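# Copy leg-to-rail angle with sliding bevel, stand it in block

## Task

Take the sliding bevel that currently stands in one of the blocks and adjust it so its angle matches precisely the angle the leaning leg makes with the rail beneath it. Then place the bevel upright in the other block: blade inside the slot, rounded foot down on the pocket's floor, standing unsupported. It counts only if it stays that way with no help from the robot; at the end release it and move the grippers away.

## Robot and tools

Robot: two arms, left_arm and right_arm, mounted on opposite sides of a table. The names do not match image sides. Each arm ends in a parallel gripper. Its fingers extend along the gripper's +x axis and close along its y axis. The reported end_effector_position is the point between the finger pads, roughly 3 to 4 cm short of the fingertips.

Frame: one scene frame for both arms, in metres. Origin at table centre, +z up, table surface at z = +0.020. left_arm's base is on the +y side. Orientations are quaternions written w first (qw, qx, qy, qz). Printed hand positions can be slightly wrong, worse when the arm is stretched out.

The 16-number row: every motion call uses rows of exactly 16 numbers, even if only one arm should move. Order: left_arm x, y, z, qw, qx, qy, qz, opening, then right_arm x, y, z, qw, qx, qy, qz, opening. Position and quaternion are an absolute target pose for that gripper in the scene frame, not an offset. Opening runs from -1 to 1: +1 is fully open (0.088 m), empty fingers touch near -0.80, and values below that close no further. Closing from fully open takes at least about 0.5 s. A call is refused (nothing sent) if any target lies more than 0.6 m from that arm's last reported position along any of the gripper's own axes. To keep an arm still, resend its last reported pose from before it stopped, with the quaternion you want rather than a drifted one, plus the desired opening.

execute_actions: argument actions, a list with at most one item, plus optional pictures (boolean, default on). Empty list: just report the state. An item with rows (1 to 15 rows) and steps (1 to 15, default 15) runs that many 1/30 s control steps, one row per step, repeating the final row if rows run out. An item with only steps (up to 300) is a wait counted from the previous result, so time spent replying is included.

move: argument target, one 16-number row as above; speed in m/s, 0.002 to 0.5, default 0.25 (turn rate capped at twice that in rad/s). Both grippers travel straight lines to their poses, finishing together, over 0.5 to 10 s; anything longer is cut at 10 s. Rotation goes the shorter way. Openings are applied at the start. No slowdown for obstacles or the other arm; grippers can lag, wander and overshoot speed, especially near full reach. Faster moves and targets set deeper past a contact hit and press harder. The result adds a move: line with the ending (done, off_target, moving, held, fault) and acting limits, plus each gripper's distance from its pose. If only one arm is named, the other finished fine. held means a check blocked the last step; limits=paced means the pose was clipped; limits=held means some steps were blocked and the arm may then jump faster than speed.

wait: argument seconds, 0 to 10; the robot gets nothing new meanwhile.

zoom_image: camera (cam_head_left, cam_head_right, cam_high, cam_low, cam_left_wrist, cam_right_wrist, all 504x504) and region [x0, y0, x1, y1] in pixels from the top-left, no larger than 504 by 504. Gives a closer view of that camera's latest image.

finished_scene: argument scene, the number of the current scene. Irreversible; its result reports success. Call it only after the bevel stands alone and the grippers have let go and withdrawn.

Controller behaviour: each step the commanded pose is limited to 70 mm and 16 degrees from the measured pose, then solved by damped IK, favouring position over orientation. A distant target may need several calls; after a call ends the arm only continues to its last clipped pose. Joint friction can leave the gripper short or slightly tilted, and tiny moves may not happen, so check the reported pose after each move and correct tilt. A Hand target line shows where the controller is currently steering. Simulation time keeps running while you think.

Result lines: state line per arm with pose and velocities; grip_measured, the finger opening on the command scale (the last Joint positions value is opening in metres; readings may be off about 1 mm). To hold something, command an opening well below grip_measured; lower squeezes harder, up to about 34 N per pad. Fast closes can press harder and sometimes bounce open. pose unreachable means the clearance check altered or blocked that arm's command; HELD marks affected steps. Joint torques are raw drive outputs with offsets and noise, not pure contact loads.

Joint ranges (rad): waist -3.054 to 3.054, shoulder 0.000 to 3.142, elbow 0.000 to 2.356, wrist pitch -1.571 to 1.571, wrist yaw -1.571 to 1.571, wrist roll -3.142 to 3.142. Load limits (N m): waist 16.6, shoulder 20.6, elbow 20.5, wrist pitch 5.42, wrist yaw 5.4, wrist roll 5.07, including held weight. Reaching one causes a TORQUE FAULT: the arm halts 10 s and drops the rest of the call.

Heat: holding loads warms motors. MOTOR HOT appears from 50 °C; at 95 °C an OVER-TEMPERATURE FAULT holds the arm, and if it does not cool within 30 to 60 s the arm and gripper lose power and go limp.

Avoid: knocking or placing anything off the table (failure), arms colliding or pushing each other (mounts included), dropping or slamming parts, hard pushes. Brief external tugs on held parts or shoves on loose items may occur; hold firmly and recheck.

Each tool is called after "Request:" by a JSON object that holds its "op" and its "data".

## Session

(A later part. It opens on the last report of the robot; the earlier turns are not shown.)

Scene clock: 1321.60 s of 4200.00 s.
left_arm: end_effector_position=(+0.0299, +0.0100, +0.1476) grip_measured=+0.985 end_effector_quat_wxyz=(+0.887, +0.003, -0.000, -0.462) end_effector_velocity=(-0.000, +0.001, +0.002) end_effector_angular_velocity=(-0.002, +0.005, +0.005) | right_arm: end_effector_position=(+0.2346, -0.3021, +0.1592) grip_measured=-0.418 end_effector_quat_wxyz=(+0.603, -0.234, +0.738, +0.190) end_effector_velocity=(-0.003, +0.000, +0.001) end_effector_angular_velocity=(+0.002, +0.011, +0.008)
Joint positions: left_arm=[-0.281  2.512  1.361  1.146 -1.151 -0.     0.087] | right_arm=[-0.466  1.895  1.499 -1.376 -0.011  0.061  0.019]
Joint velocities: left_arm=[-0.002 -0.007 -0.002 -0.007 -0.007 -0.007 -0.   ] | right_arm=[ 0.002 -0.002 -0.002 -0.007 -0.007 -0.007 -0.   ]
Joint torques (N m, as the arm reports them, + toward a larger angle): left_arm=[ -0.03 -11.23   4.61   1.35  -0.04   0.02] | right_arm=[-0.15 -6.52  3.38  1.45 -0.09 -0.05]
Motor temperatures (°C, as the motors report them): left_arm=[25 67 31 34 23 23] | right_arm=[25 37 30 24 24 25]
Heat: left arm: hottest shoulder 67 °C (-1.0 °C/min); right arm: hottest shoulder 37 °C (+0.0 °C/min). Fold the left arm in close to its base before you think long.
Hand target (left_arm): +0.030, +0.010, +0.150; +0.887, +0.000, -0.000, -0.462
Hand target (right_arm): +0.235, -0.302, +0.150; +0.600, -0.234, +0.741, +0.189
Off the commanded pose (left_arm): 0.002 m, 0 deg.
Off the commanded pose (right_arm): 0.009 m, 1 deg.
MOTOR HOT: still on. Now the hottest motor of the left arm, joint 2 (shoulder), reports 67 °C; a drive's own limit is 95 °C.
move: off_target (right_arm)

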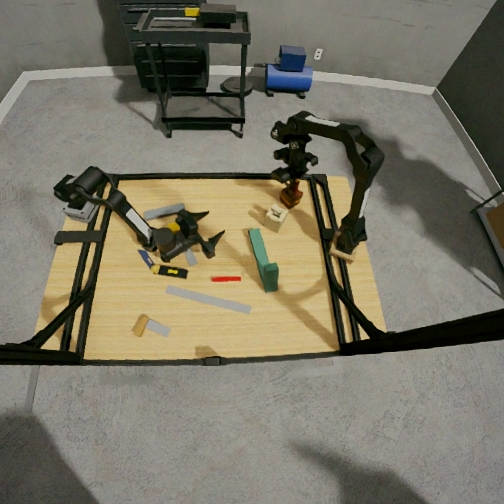

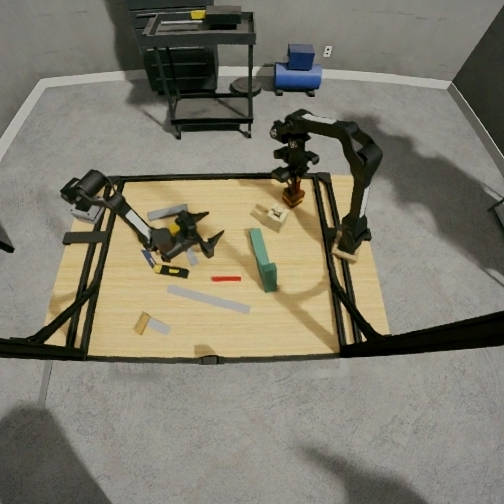

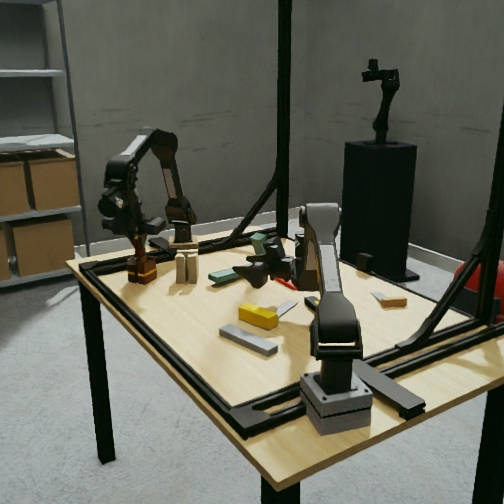

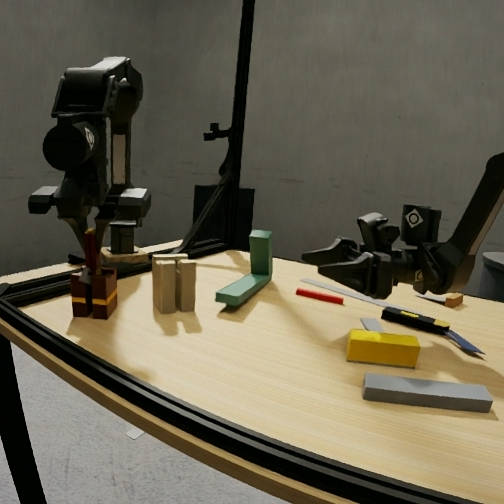

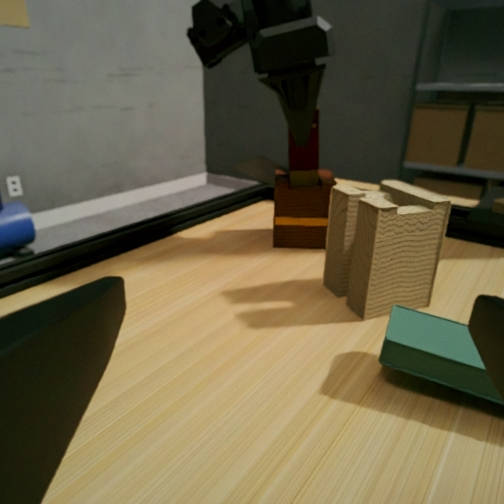

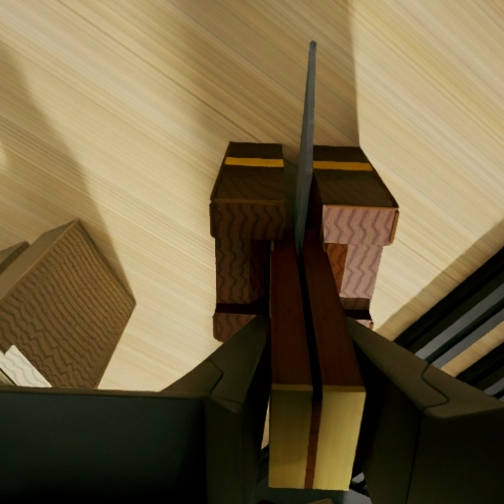

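Request:
{"op": "move", "data": {"target": [0.03,0.01,0.15,0.887,0,0,-0.4617,1.0,0.2354,-0.3022,0.1535,0.6002,-0.2337,0.7411,0.1892,-0.8], "speed": 0.01}}

Request:
{"op": "zoom_image", "data": {"camera": "cam_right_wrist", "region": [190,30,420,330]}}

Scene clock: 1340.23 s of 4200.00 s.
left_arm: end_effector_position=(+0.0299, +0.0101, +0.1477) grip_measured=+0.985 end_effector_quat_wxyz=(+0.887, +0.003, -0.000, -0.462) end_effector_velocity=(+0.000, +0.002, -0.002) end_effector_angular_velocity=(+0.015, -0.012, +0.005) | right_arm: end_effector_position=(+0.2352, -0.3018, +0.1593) grip_measured=-0.418 end_effector_quat_wxyz=(+0.606, -0.233, +0.737, +0.191) end_effector_velocity=(-0.002, -0.001, +0.002) end_effector_angular_velocity=(+0.005, +0.007, +0.003)
Joint positions: left_arm=[-0.281  2.512  1.36   1.146 -1.151 -0.     0.087] | right_arm=[-0.467  1.892  1.497 -1.371 -0.011  0.061  0.019]
Joint velocities: left_arm=[-0.002 -0.002 -0.007 -0.007 -0.007  0.007 -0.   ] | right_arm=[-0.002 -0.007 -0.002 -0.007 -0.007 -0.007 -0.   ]
Joint torques (N m, as the arm reports them, + toward a larger angle): left_arm=[ -0.03 -11.16   4.64   1.34  -0.04   0.02] | right_arm=[-0.16 -6.49  5.05  0.25 -0.07 -0.04]
Motor temperatures (°C, as the motors report them): left_arm=[25 67 31 34 23 23] | right_arm=[25 36 29 26 24 25]
Heat: left arm: hottest shoulder 67 °C (+0.0 °C/min); right arm: hottest shoulder 36 °C (-1.0 °C/min). Fold the left arm in close to its base before you think long.
Hand target (left_arm): +0.030, +0.010, +0.150; +0.887, +0.000, -0.000, -0.462
Hand target (right_arm): +0.235, -0.302, +0.154; +0.600, -0.234, +0.741, +0.189
Off the commanded pose (left_arm): 0.002 m, 0 deg.
Off the commanded pose (right_arm): 0.006 m, 1 deg.
MOTOR HOT: still on. Now the hottest motor of the left arm, joint 2 (shoulder), reports 67 °C; a drive's own limit is 95 °C.
move: done

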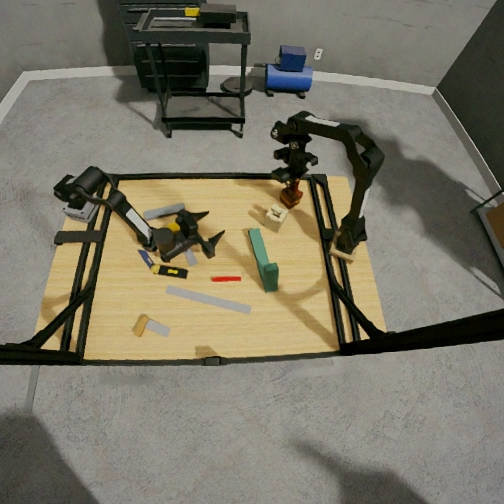

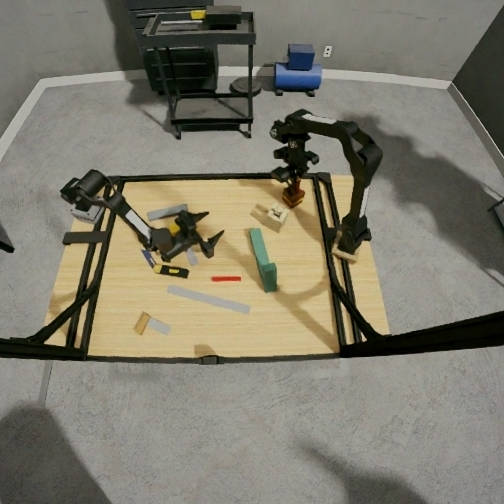

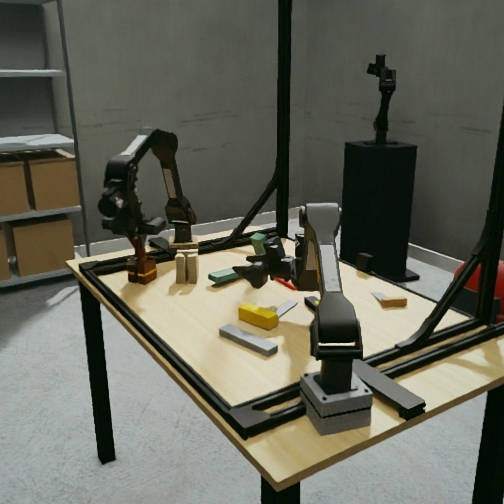

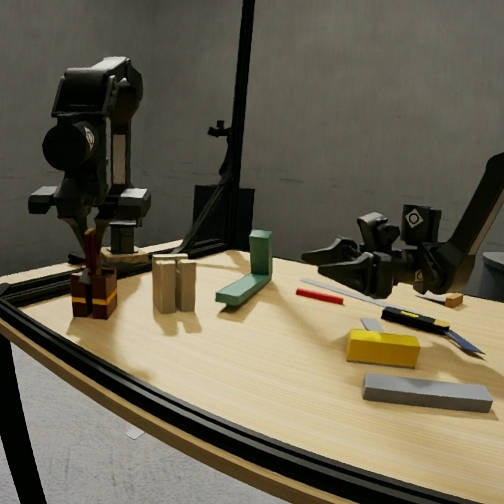

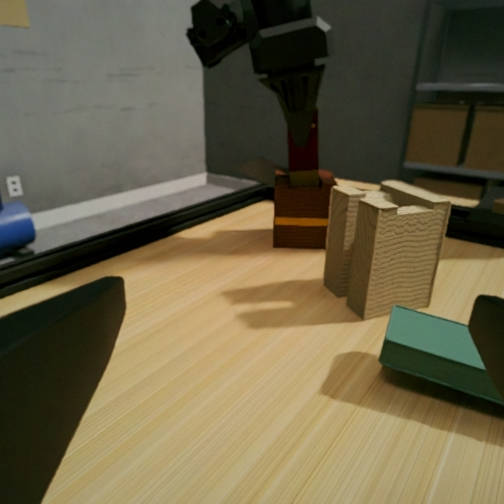

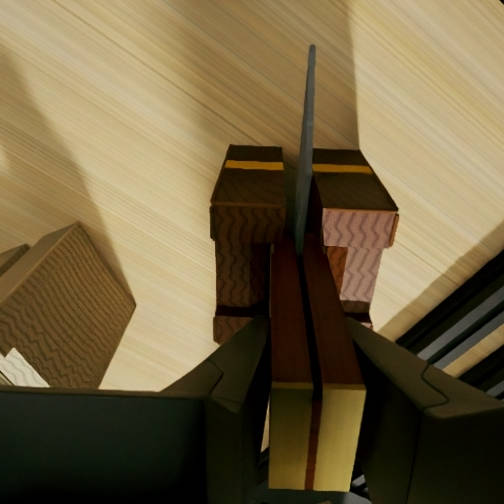

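Region (190, 30, 420, 330) of cam_right_wrist's 504x504 image, scaled by 1.680, with more detail than that image has; it fills the left 386 columns of this view, and the rest is white.

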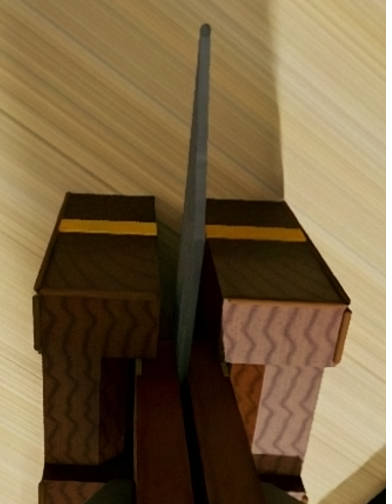

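Request:
{"op": "move", "data": {"target": [0.03,0.01,0.15,0.887,0,0,-0.4617,1.0,0.2354,-0.3022,0.1535,0.6002,-0.2337,0.7411,0.1892,-0.3], "speed": 0.01}}

Request:
{"op": "zoom_image", "data": {"camera": "cam_left_wrist", "region": [200,50,400,260]}}

Scene clock: 1345.67 s of 4200.00 s.
left_arm: end_effector_position=(+0.0299, +0.0101, +0.1477) grip_measured=+0.985 end_effector_quat_wxyz=(+0.887, +0.003, -0.000, -0.462) end_effector_velocity=(-0.002, +0.000, -0.000) end_effector_angular_velocity=(-0.006, +0.014, -0.010) | right_arm: end_effector_position=(+0.2358, -0.3012, +0.1587) grip_measured=-0.300 end_effector_quat_wxyz=(+0.606, -0.232, +0.736, +0.191) end_effector_velocity=(-0.001, +0.003, -0.000) end_effector_angular_velocity=(+0.023, +0.009, +0.001)
Joint positions: left_arm=[-0.281  2.512  1.36   1.146 -1.151 -0.     0.087] | right_arm=[-0.467  1.894  1.498 -1.367 -0.012  0.061  0.024]
Joint velocities: left_arm=[-0.002 -0.002 -0.002 -0.007  0.007 -0.022 -0.   ] | right_arm=[-0.002 -0.002 -0.002  0.007 -0.022 -0.007 -0.   ]
Joint torques (N m, as the arm reports them, + toward a larger angle): left_arm=[ -0.04 -11.15   4.67   1.35  -0.04   0.02] | right_arm=[-0.14 -6.73  5.   -0.02 -0.05 -0.04]
Motor temperatures (°C, as the motors report them): left_arm=[25 67 31 34 23 23] | right_arm=[25 36 29 25 24 25]
Heat: left arm: hottest shoulder 67 °C (+0.0 °C/min); right arm: hottest shoulder 36 °C (-1.0 °C/min). Fold the left arm in close to its base before you think long.
Hand target (left_arm): +0.030, +0.010, +0.150; +0.887, +0.000, -0.000, -0.462
Hand target (right_arm): +0.235, -0.302, +0.154; +0.600, -0.234, +0.741, +0.189
Off the commanded pose (left_arm): 0.002 m, 0 deg.
Off the commanded pose (right_arm): 0.005 m, 1 deg.
MOTOR HOT: still on. Now the hottest motor of the left arm, joint 2 (shoulder), reports 67 °C; a drive's own limit is 95 °C.
move: done

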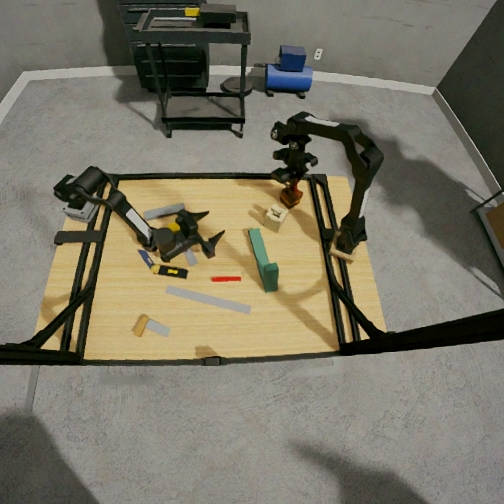

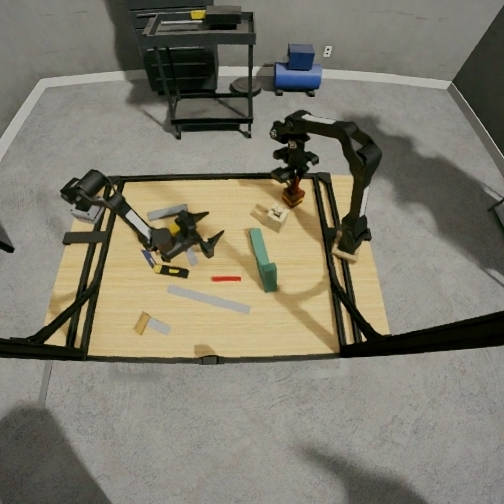

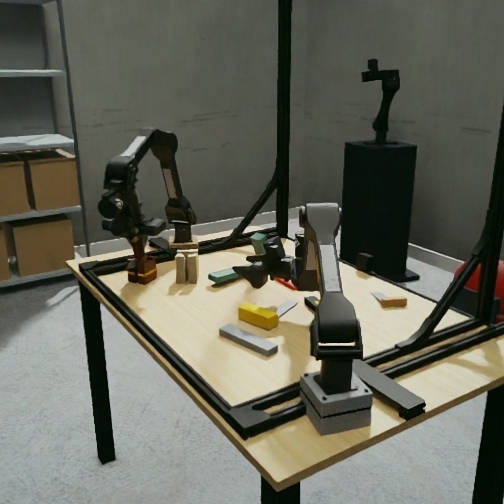

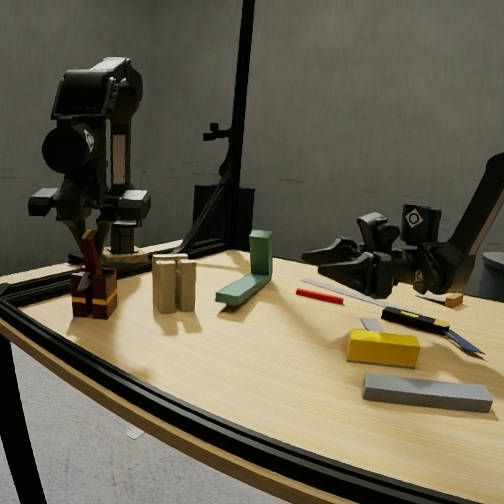

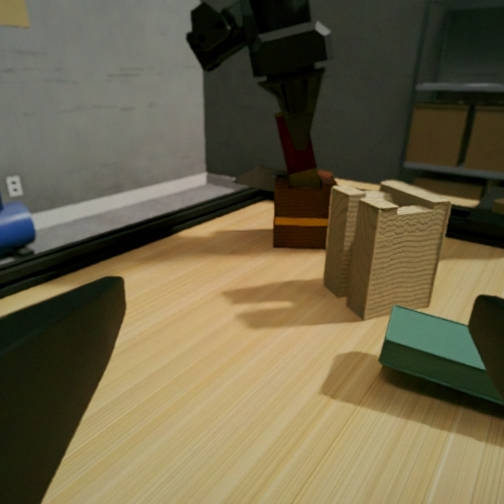

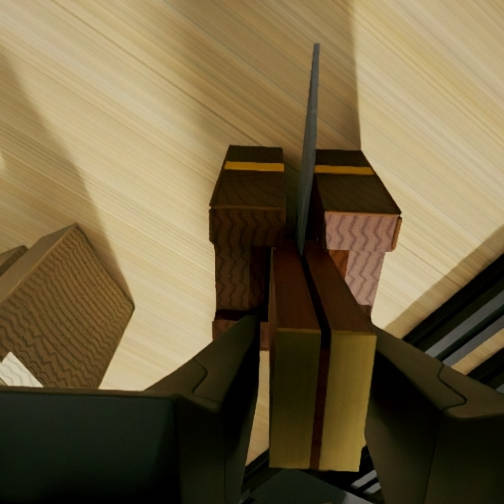

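Region (200, 50, 400, 260) of cam_left_wrist's 504x504 image, scaled by 2.400, with more detail than that image has; it fills the left 480 columns of this view, and the rest is white.

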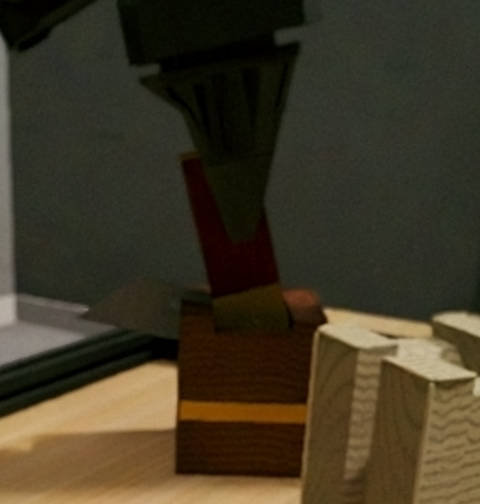

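Request:
{"op": "move", "data": {"target": [0.03,0.01,0.15,0.887,0,0,-0.4617,1.0,0.2395,-0.2993,0.1535,0.6002,-0.2337,0.7411,0.1892,-0.25], "speed": 0.01}}

Request:
{"op": "zoom_image", "data": {"camera": "cam_left_wrist", "region": [200,50,400,260]}}

Scene clock: 1466.70 s of 4200.00 s.
left_arm: end_effector_position=(+0.0299, +0.0101, +0.1477) grip_measured=+0.985 end_effector_quat_wxyz=(+0.887, +0.003, -0.000, -0.462) end_effector_velocity=(-0.000, +0.001, +0.001) end_effector_angular_velocity=(-0.010, +0.010, +0.005) | right_arm: end_effector_position=(+0.2372, -0.3001, +0.1550) grip_measured=-0.250 end_effector_quat_wxyz=(+0.602, -0.234, +0.739, +0.190) end_effector_velocity=(+0.000, -0.002, +0.000) end_effector_angular_velocity=(+0.002, +0.011, -0.002)
Joint positions: left_arm=[-0.281  2.512  1.36   1.146 -1.151 -0.     0.087] | right_arm=[-0.467  1.912  1.506 -1.368 -0.012  0.061  0.027]
Joint velocities: left_arm=[-0.002 -0.002 -0.002  0.007 -0.007 -0.007 -0.   ] | right_arm=[-0.007  0.002  0.002 -0.007 -0.007 -0.007 -0.   ]
Joint torques (N m, as the arm reports them, + toward a larger angle): left_arm=[ -0.03 -11.17   4.66   1.35  -0.04   0.02] | right_arm=[-0.21 -6.69  7.11 -0.35 -0.04 -0.06]
Motor temperatures (°C, as the motors report them): left_arm=[25 67 31 34 23 23] | right_arm=[25 36 30 23 24 25]
Heat: left arm: hottest shoulder 67 °C (+0.0 °C/min); right arm: hottest shoulder 36 °C (+0.0 °C/min). Fold the left arm in close to its base before you think long.
Hand target (left_arm): +0.030, +0.010, +0.150; +0.887, +0.000, -0.000, -0.462
Hand target (right_arm): +0.239, -0.299, +0.153; +0.600, -0.234, +0.741, +0.189
Off the commanded pose (left_arm): 0.002 m, 0 deg.
Off the commanded pose (right_arm): 0.003 m, 0 deg.
MOTOR HOT: still on. Now the hottest motor of the left arm, joint 2 (shoulder), reports 67 °C; a drive's own limit is 95 °C.
After step 90, 117.00 s passed at rest.
move: done

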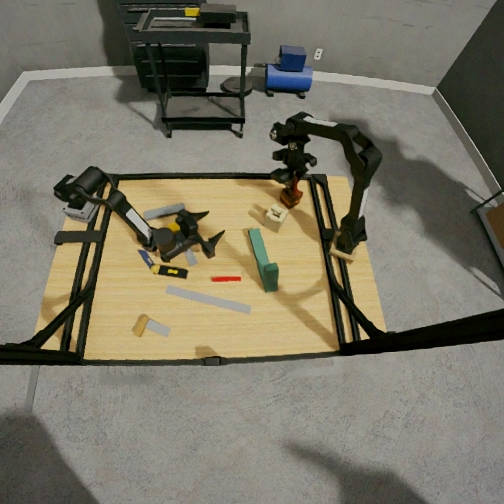

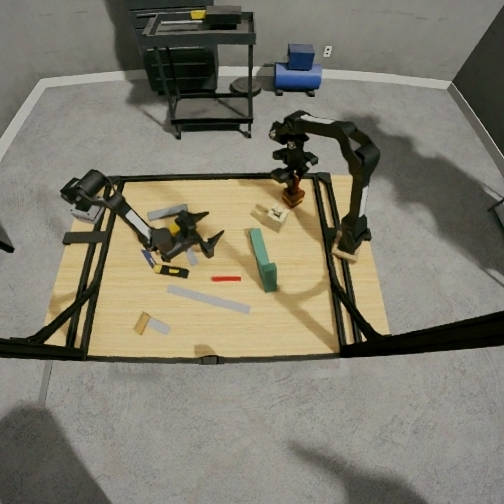

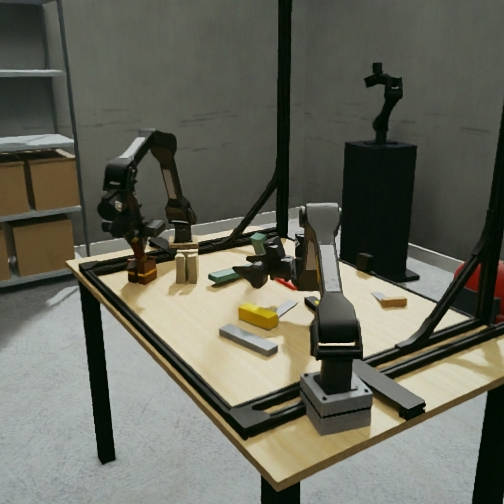

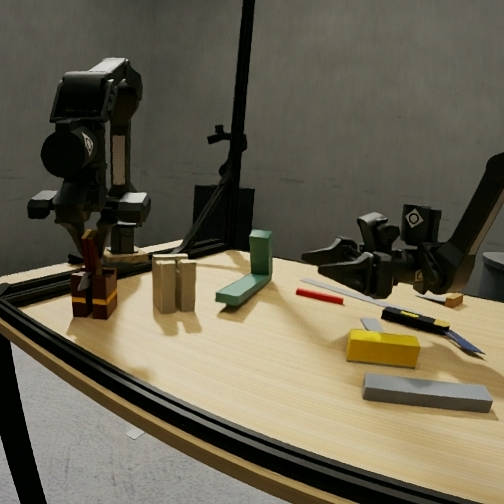

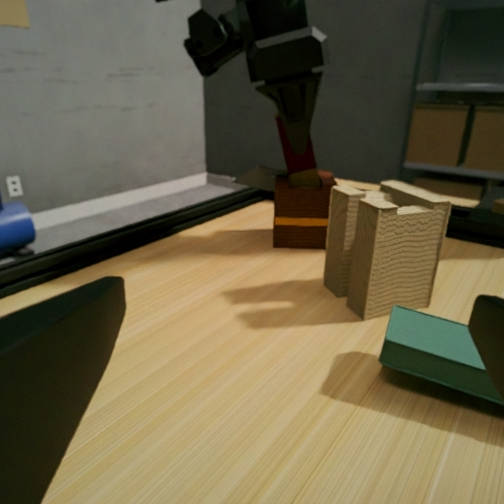

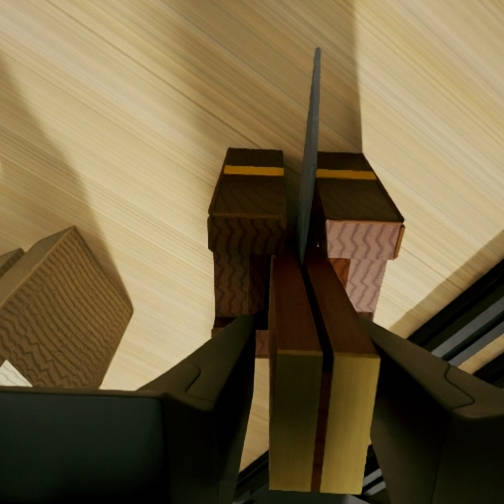

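Region (200, 50, 400, 260) of cam_left_wrist's 504x504 image, scaled by 2.400, with more detail than that image has; it fills the left 480 columns of this view, and the rest is white.

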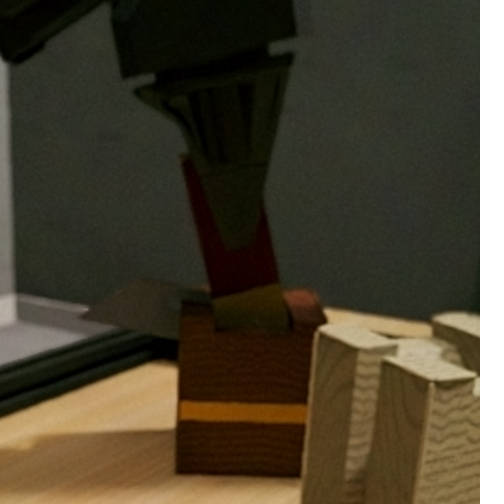

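Request:
{"op": "move", "data": {"target": [0.03,0.01,0.15,0.887,0,0,-0.4617,1.0,0.2395,-0.2993,0.1535,0.6002,-0.2337,0.7411,0.1892,-0.7], "speed": 0.01}}

Scene clock: 1473.03 s of 4200.00 s.
left_arm: end_effector_position=(+0.0299, +0.0101, +0.1478) grip_measured=+0.985 end_effector_quat_wxyz=(+0.887, +0.002, -0.000, -0.462) end_effector_velocity=(-0.000, +0.001, -0.000) end_effector_angular_velocity=(+0.002, +0.002, +0.005) | right_arm: end_effector_position=(+0.2373, -0.3004, +0.1550) grip_measured=-0.417 end_effector_quat_wxyz=(+0.602, -0.233, +0.740, +0.188) end_effector_velocity=(+0.001, +0.001, -0.000) end_effector_angular_velocity=(+0.011, -0.000, +0.003)
Joint positions: left_arm=[-0.281  2.511  1.36   1.146 -1.151 -0.     0.087] | right_arm=[-0.468  1.913  1.507 -1.369 -0.012  0.063  0.019]
Joint velocities: left_arm=[-0.002 -0.002 -0.002 -0.007 -0.007 -0.007 -0.   ] | right_arm=[-0.002 -0.002 -0.002  0.007 -0.007 -0.007 -0.   ]
Joint torques (N m, as the arm reports them, + toward a larger angle): left_arm=[ -0.03 -11.17   4.66   1.35  -0.04   0.02] | right_arm=[-0.05 -6.83  7.11 -0.32 -0.04 -0.15]
Motor temperatures (°C, as the motors report them): left_arm=[25 67 31 34 23 23] | right_arm=[25 36 30 23 24 25]
Heat: left arm: hottest shoulder 67 °C (+0.0 °C/min); right arm: hottest shoulder 36 °C (+0.0 °C/min). Fold the left arm in close to its base before you think long.
Hand target (left_arm): +0.030, +0.010, +0.150; +0.887, -0.000, -0.000, -0.462
Hand target (right_arm): +0.239, -0.299, +0.153; +0.600, -0.234, +0.741, +0.189
Off the commanded pose (left_arm): 0.002 m, 0 deg.
Off the commanded pose (right_arm): 0.003 m, 0 deg.
MOTOR HOT: still on. Now the hottest motor of the left arm, joint 2 (shoulder), reports 67 °C; a drive's own limit is 95 °C.
After step 90, 2.63 s passed at rest.
move: done

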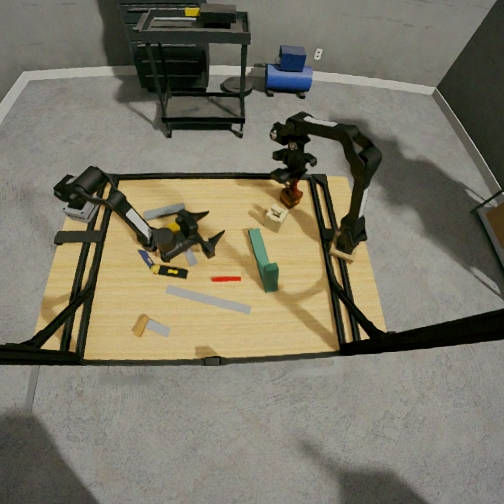

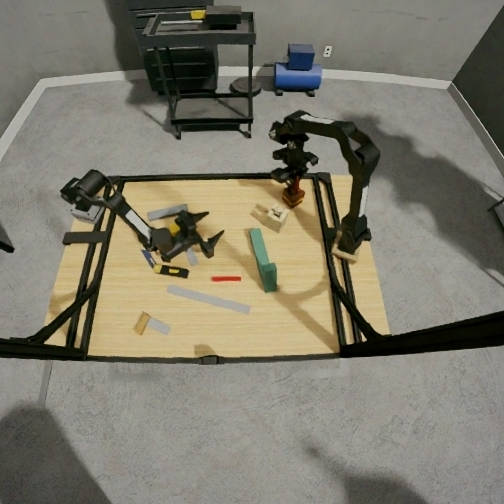

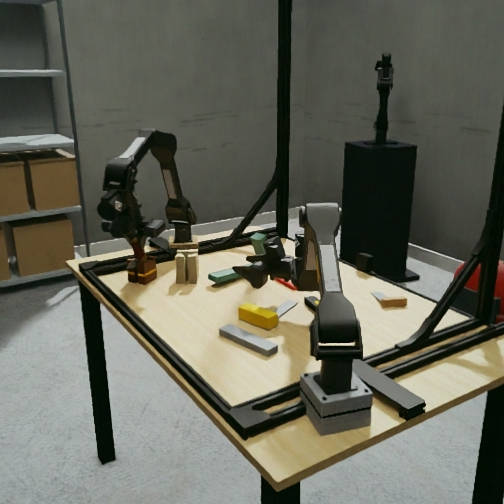

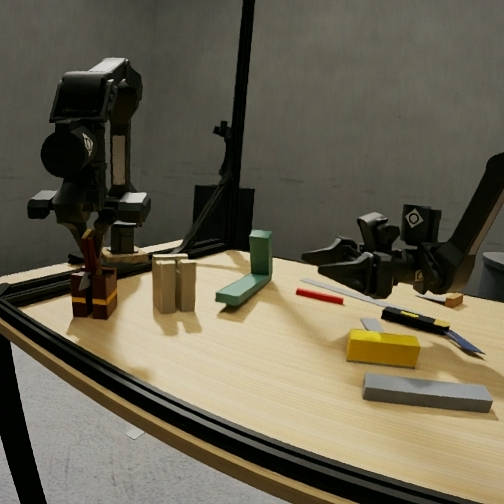

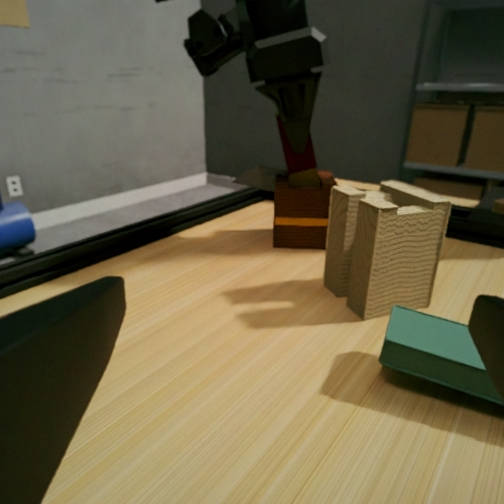

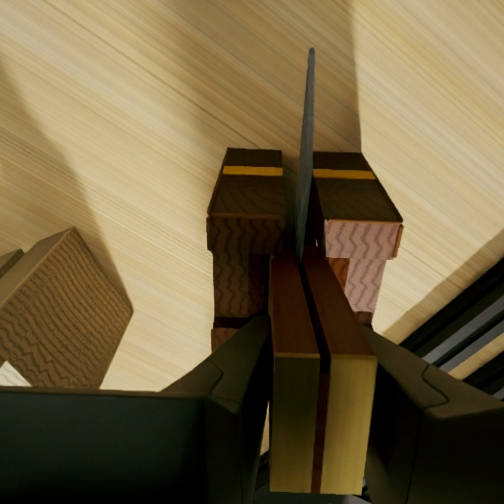

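Request:
{"op": "move", "data": {"target": [0.03,0.01,0.15,0.887,0,0,-0.4617,1.0,0.2305,-0.3051,0.157,0.6381,-0.2235,0.7087,0.2012,-0.7], "speed": 0.01}}

Request:
{"op": "zoom_image", "data": {"camera": "cam_left_wrist", "region": [200,50,400,260]}}

Scene clock: 1492.87 s of 4200.00 s.
left_arm: end_effector_position=(+0.0299, +0.0101, +0.1478) grip_measured=+0.985 end_effector_quat_wxyz=(+0.887, +0.002, -0.000, -0.462) end_effector_velocity=(-0.000, +0.001, +0.002) end_effector_angular_velocity=(-0.002, +0.005, +0.005) | right_arm: end_effector_position=(+0.2323, -0.3042, +0.1560) grip_measured=-0.418 end_effector_quat_wxyz=(+0.635, -0.222, +0.712, +0.201) end_effector_velocity=(-0.003, +0.003, -0.001) end_effector_angular_velocity=(+0.021, +0.013, +0.022)
Joint positions: left_arm=[-0.281  2.511  1.36   1.146 -1.151 -0.     0.087] | right_arm=[-0.467  1.811  1.39  -1.262 -0.011  0.064  0.019]
Joint velocities: left_arm=[-0.002 -0.007 -0.002 -0.007 -0.007 -0.007 -0.   ] | right_arm=[ 0.002 -0.002 -0.007  0.007 -0.022 -0.022 -0.   ]
Joint torques (N m, as the arm reports them, + toward a larger angle): left_arm=[ -0.04 -11.11   4.73   1.33  -0.04   0.01] | right_arm=[ 0.28 -9.4   4.5   0.27  0.13  0.07]
Motor temperatures (°C, as the motors report them): left_arm=[25 67 31 34 23 23] | right_arm=[25 37 31 23 24 25]
Heat: left arm: hottest shoulder 67 °C (+0.0 °C/min); right arm: hottest shoulder 37 °C (+1.0 °C/min). Fold the left arm in close to its base before you think long.
Hand target (left_arm): +0.030, +0.010, +0.150; +0.887, +0.000, -0.000, -0.462
Hand target (right_arm): +0.231, -0.305, +0.157; +0.638, -0.223, +0.709, +0.201
Off the commanded pose (left_arm): 0.002 m, 0 deg.
Off the commanded pose (right_arm): 0.002 m, 0 deg.
MOTOR HOT: still on. Now the hottest motor of the left arm, joint 2 (shoulder), reports 67 °C; a drive's own limit is 95 °C.
move: done

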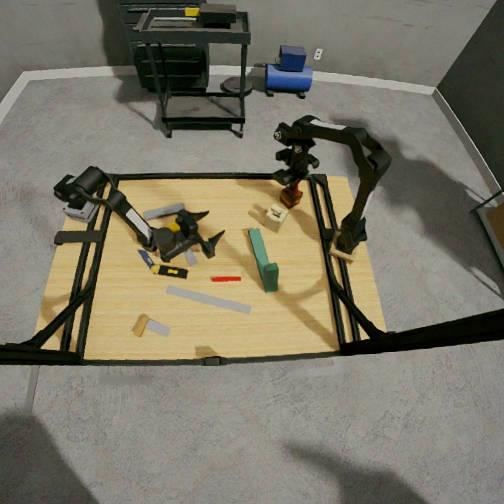

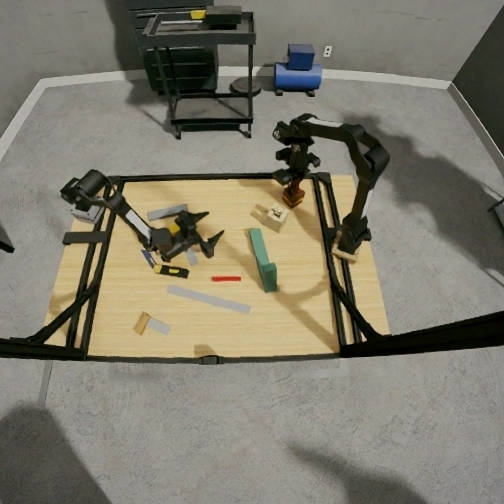

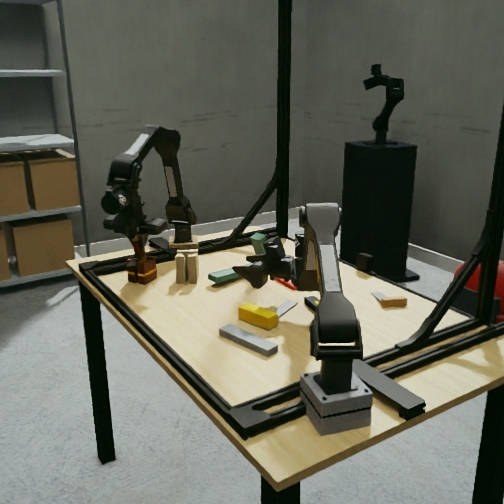

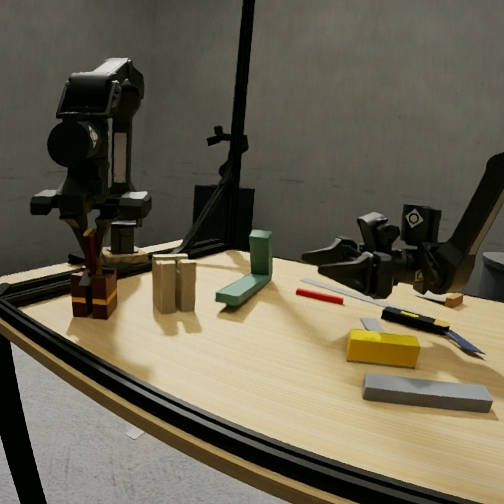

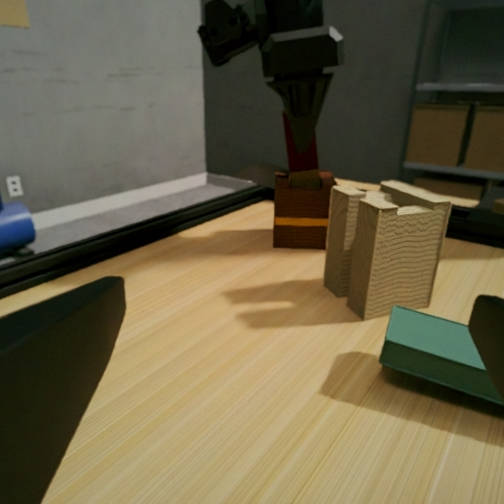

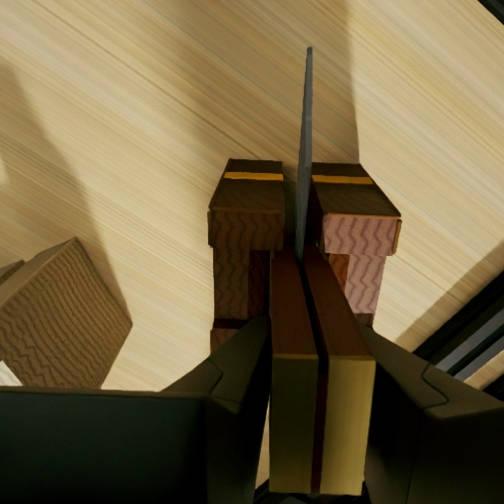

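Region (200, 50, 400, 260) of cam_left_wrist's 504x504 image, scaled by 2.400, with more detail than that image has; it fills the left 480 columns of this view, and the rest is white.

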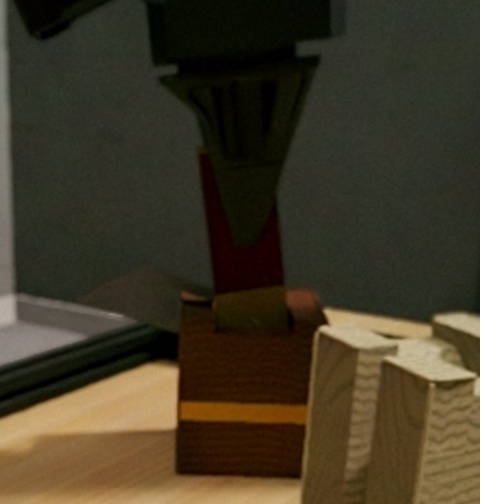

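Request:
{"op": "move", "data": {"target": [0.03,0.01,0.15,0.887,0,0,-0.4617,1.0,0.2272,-0.3078,0.159,0.6744,-0.2126,0.6744,0.2126,-0.7], "speed": 0.01}}

Request:
{"op": "zoom_image", "data": {"camera": "cam_left_wrist", "region": [200,50,400,260]}}

Scene clock: 1505.00 s of 4200.00 s.
left_arm: end_effector_position=(+0.0300, +0.0102, +0.1477) grip_measured=+0.985 end_effector_quat_wxyz=(+0.887, +0.003, -0.000, -0.462) end_effector_velocity=(-0.001, +0.004, -0.005) end_effector_angular_velocity=(+0.019, -0.008, +0.015) | right_arm: end_effector_position=(+0.2286, -0.3073, +0.1572) grip_measured=-0.418 end_effector_quat_wxyz=(+0.670, -0.213, +0.679, +0.212) end_effector_velocity=(+0.001, -0.000, -0.001) end_effector_angular_velocity=(+0.007, +0.003, +0.015)
Joint positions: left_arm=[-0.281  2.511  1.359  1.146 -1.151 -0.     0.087] | right_arm=[-0.464  1.71   1.279 -1.151 -0.004  0.066  0.019]
Joint velocities: left_arm=[-0.007  0.002 -0.002 -0.022 -0.022 -0.007 -0.   ] | right_arm=[-0.007  0.002 -0.002  0.007 -0.007 -0.022 -0.   ]
Joint torques (N m, as the arm reports them, + toward a larger angle): left_arm=[ -0.02 -11.13   4.71   1.33  -0.04   0.02] | right_arm=[ 0.29 -8.83  5.03  0.39  0.13  0.11]
Motor temperatures (°C, as the motors report them): left_arm=[25 66 31 34 23 23] | right_arm=[25 38 30 23 24 25]
Heat: left arm: hottest shoulder 66 °C (-1.0 °C/min); right arm: hottest shoulder 38 °C (+2.0 °C/min). Fold the left arm in close to its base before you think long.
Hand target (left_arm): +0.030, +0.010, +0.150; +0.887, +0.000, -0.000, -0.462
Hand target (right_arm): +0.227, -0.308, +0.159; +0.674, -0.212, +0.674, +0.212
Off the commanded pose (left_arm): 0.002 m, 0 deg.
Off the commanded pose (right_arm): 0.002 m, 1 deg.
MOTOR HOT: still on. Now the hottest motor of the left arm, joint 2 (shoulder), reports 66 °C; a drive's own limit is 95 °C.
move: done

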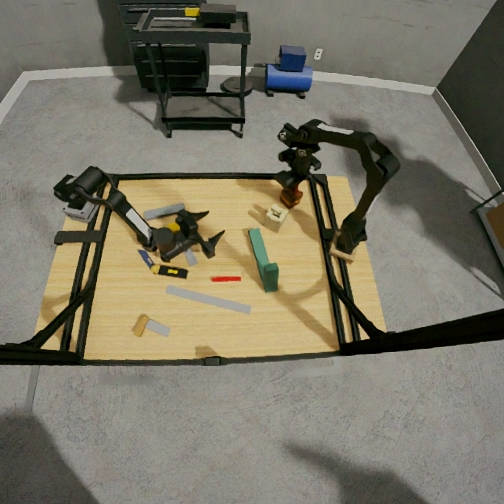

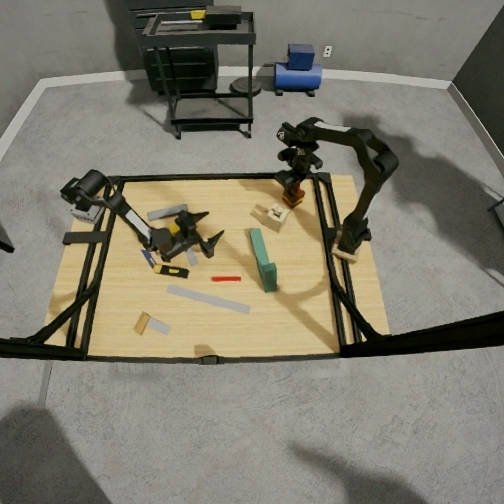

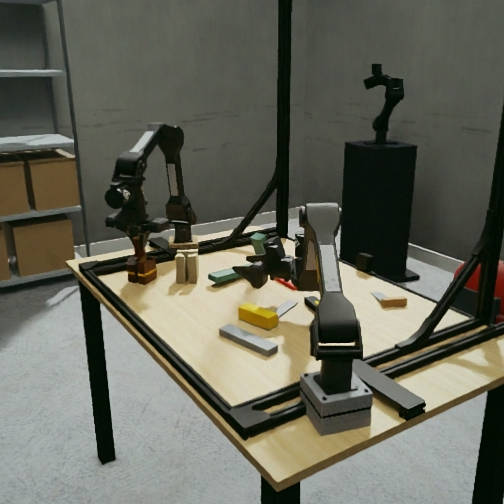

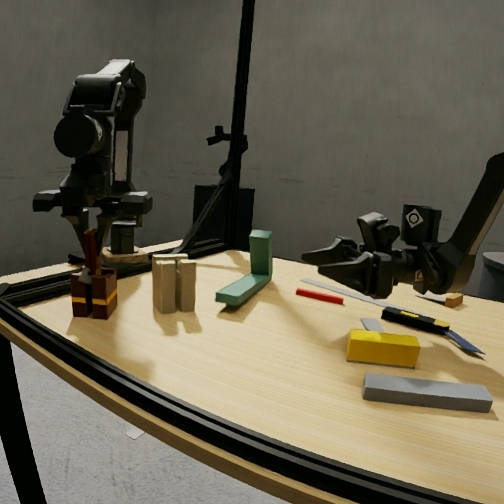

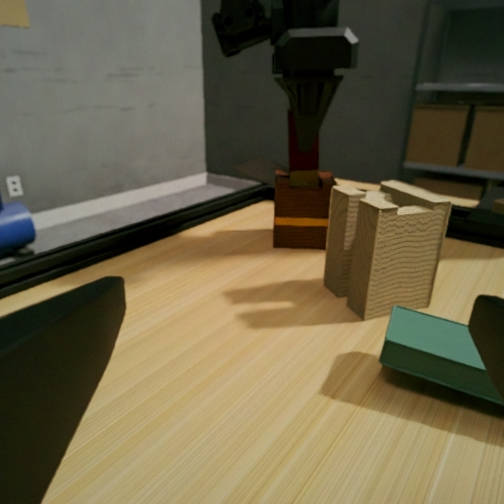

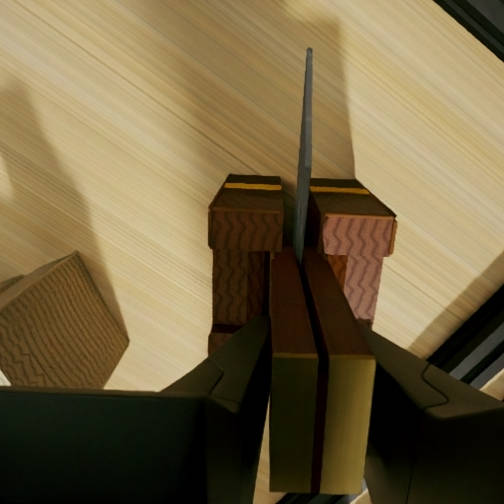

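Region (200, 50, 400, 260) of cam_left_wrist's 504x504 image, scaled by 2.400, with more detail than that image has; it fills the left 480 columns of this view, and the rest is white.

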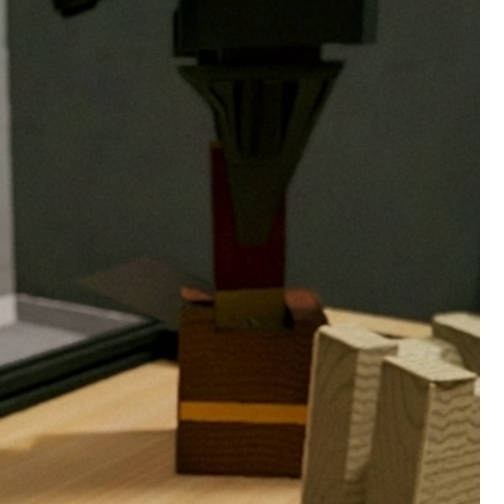

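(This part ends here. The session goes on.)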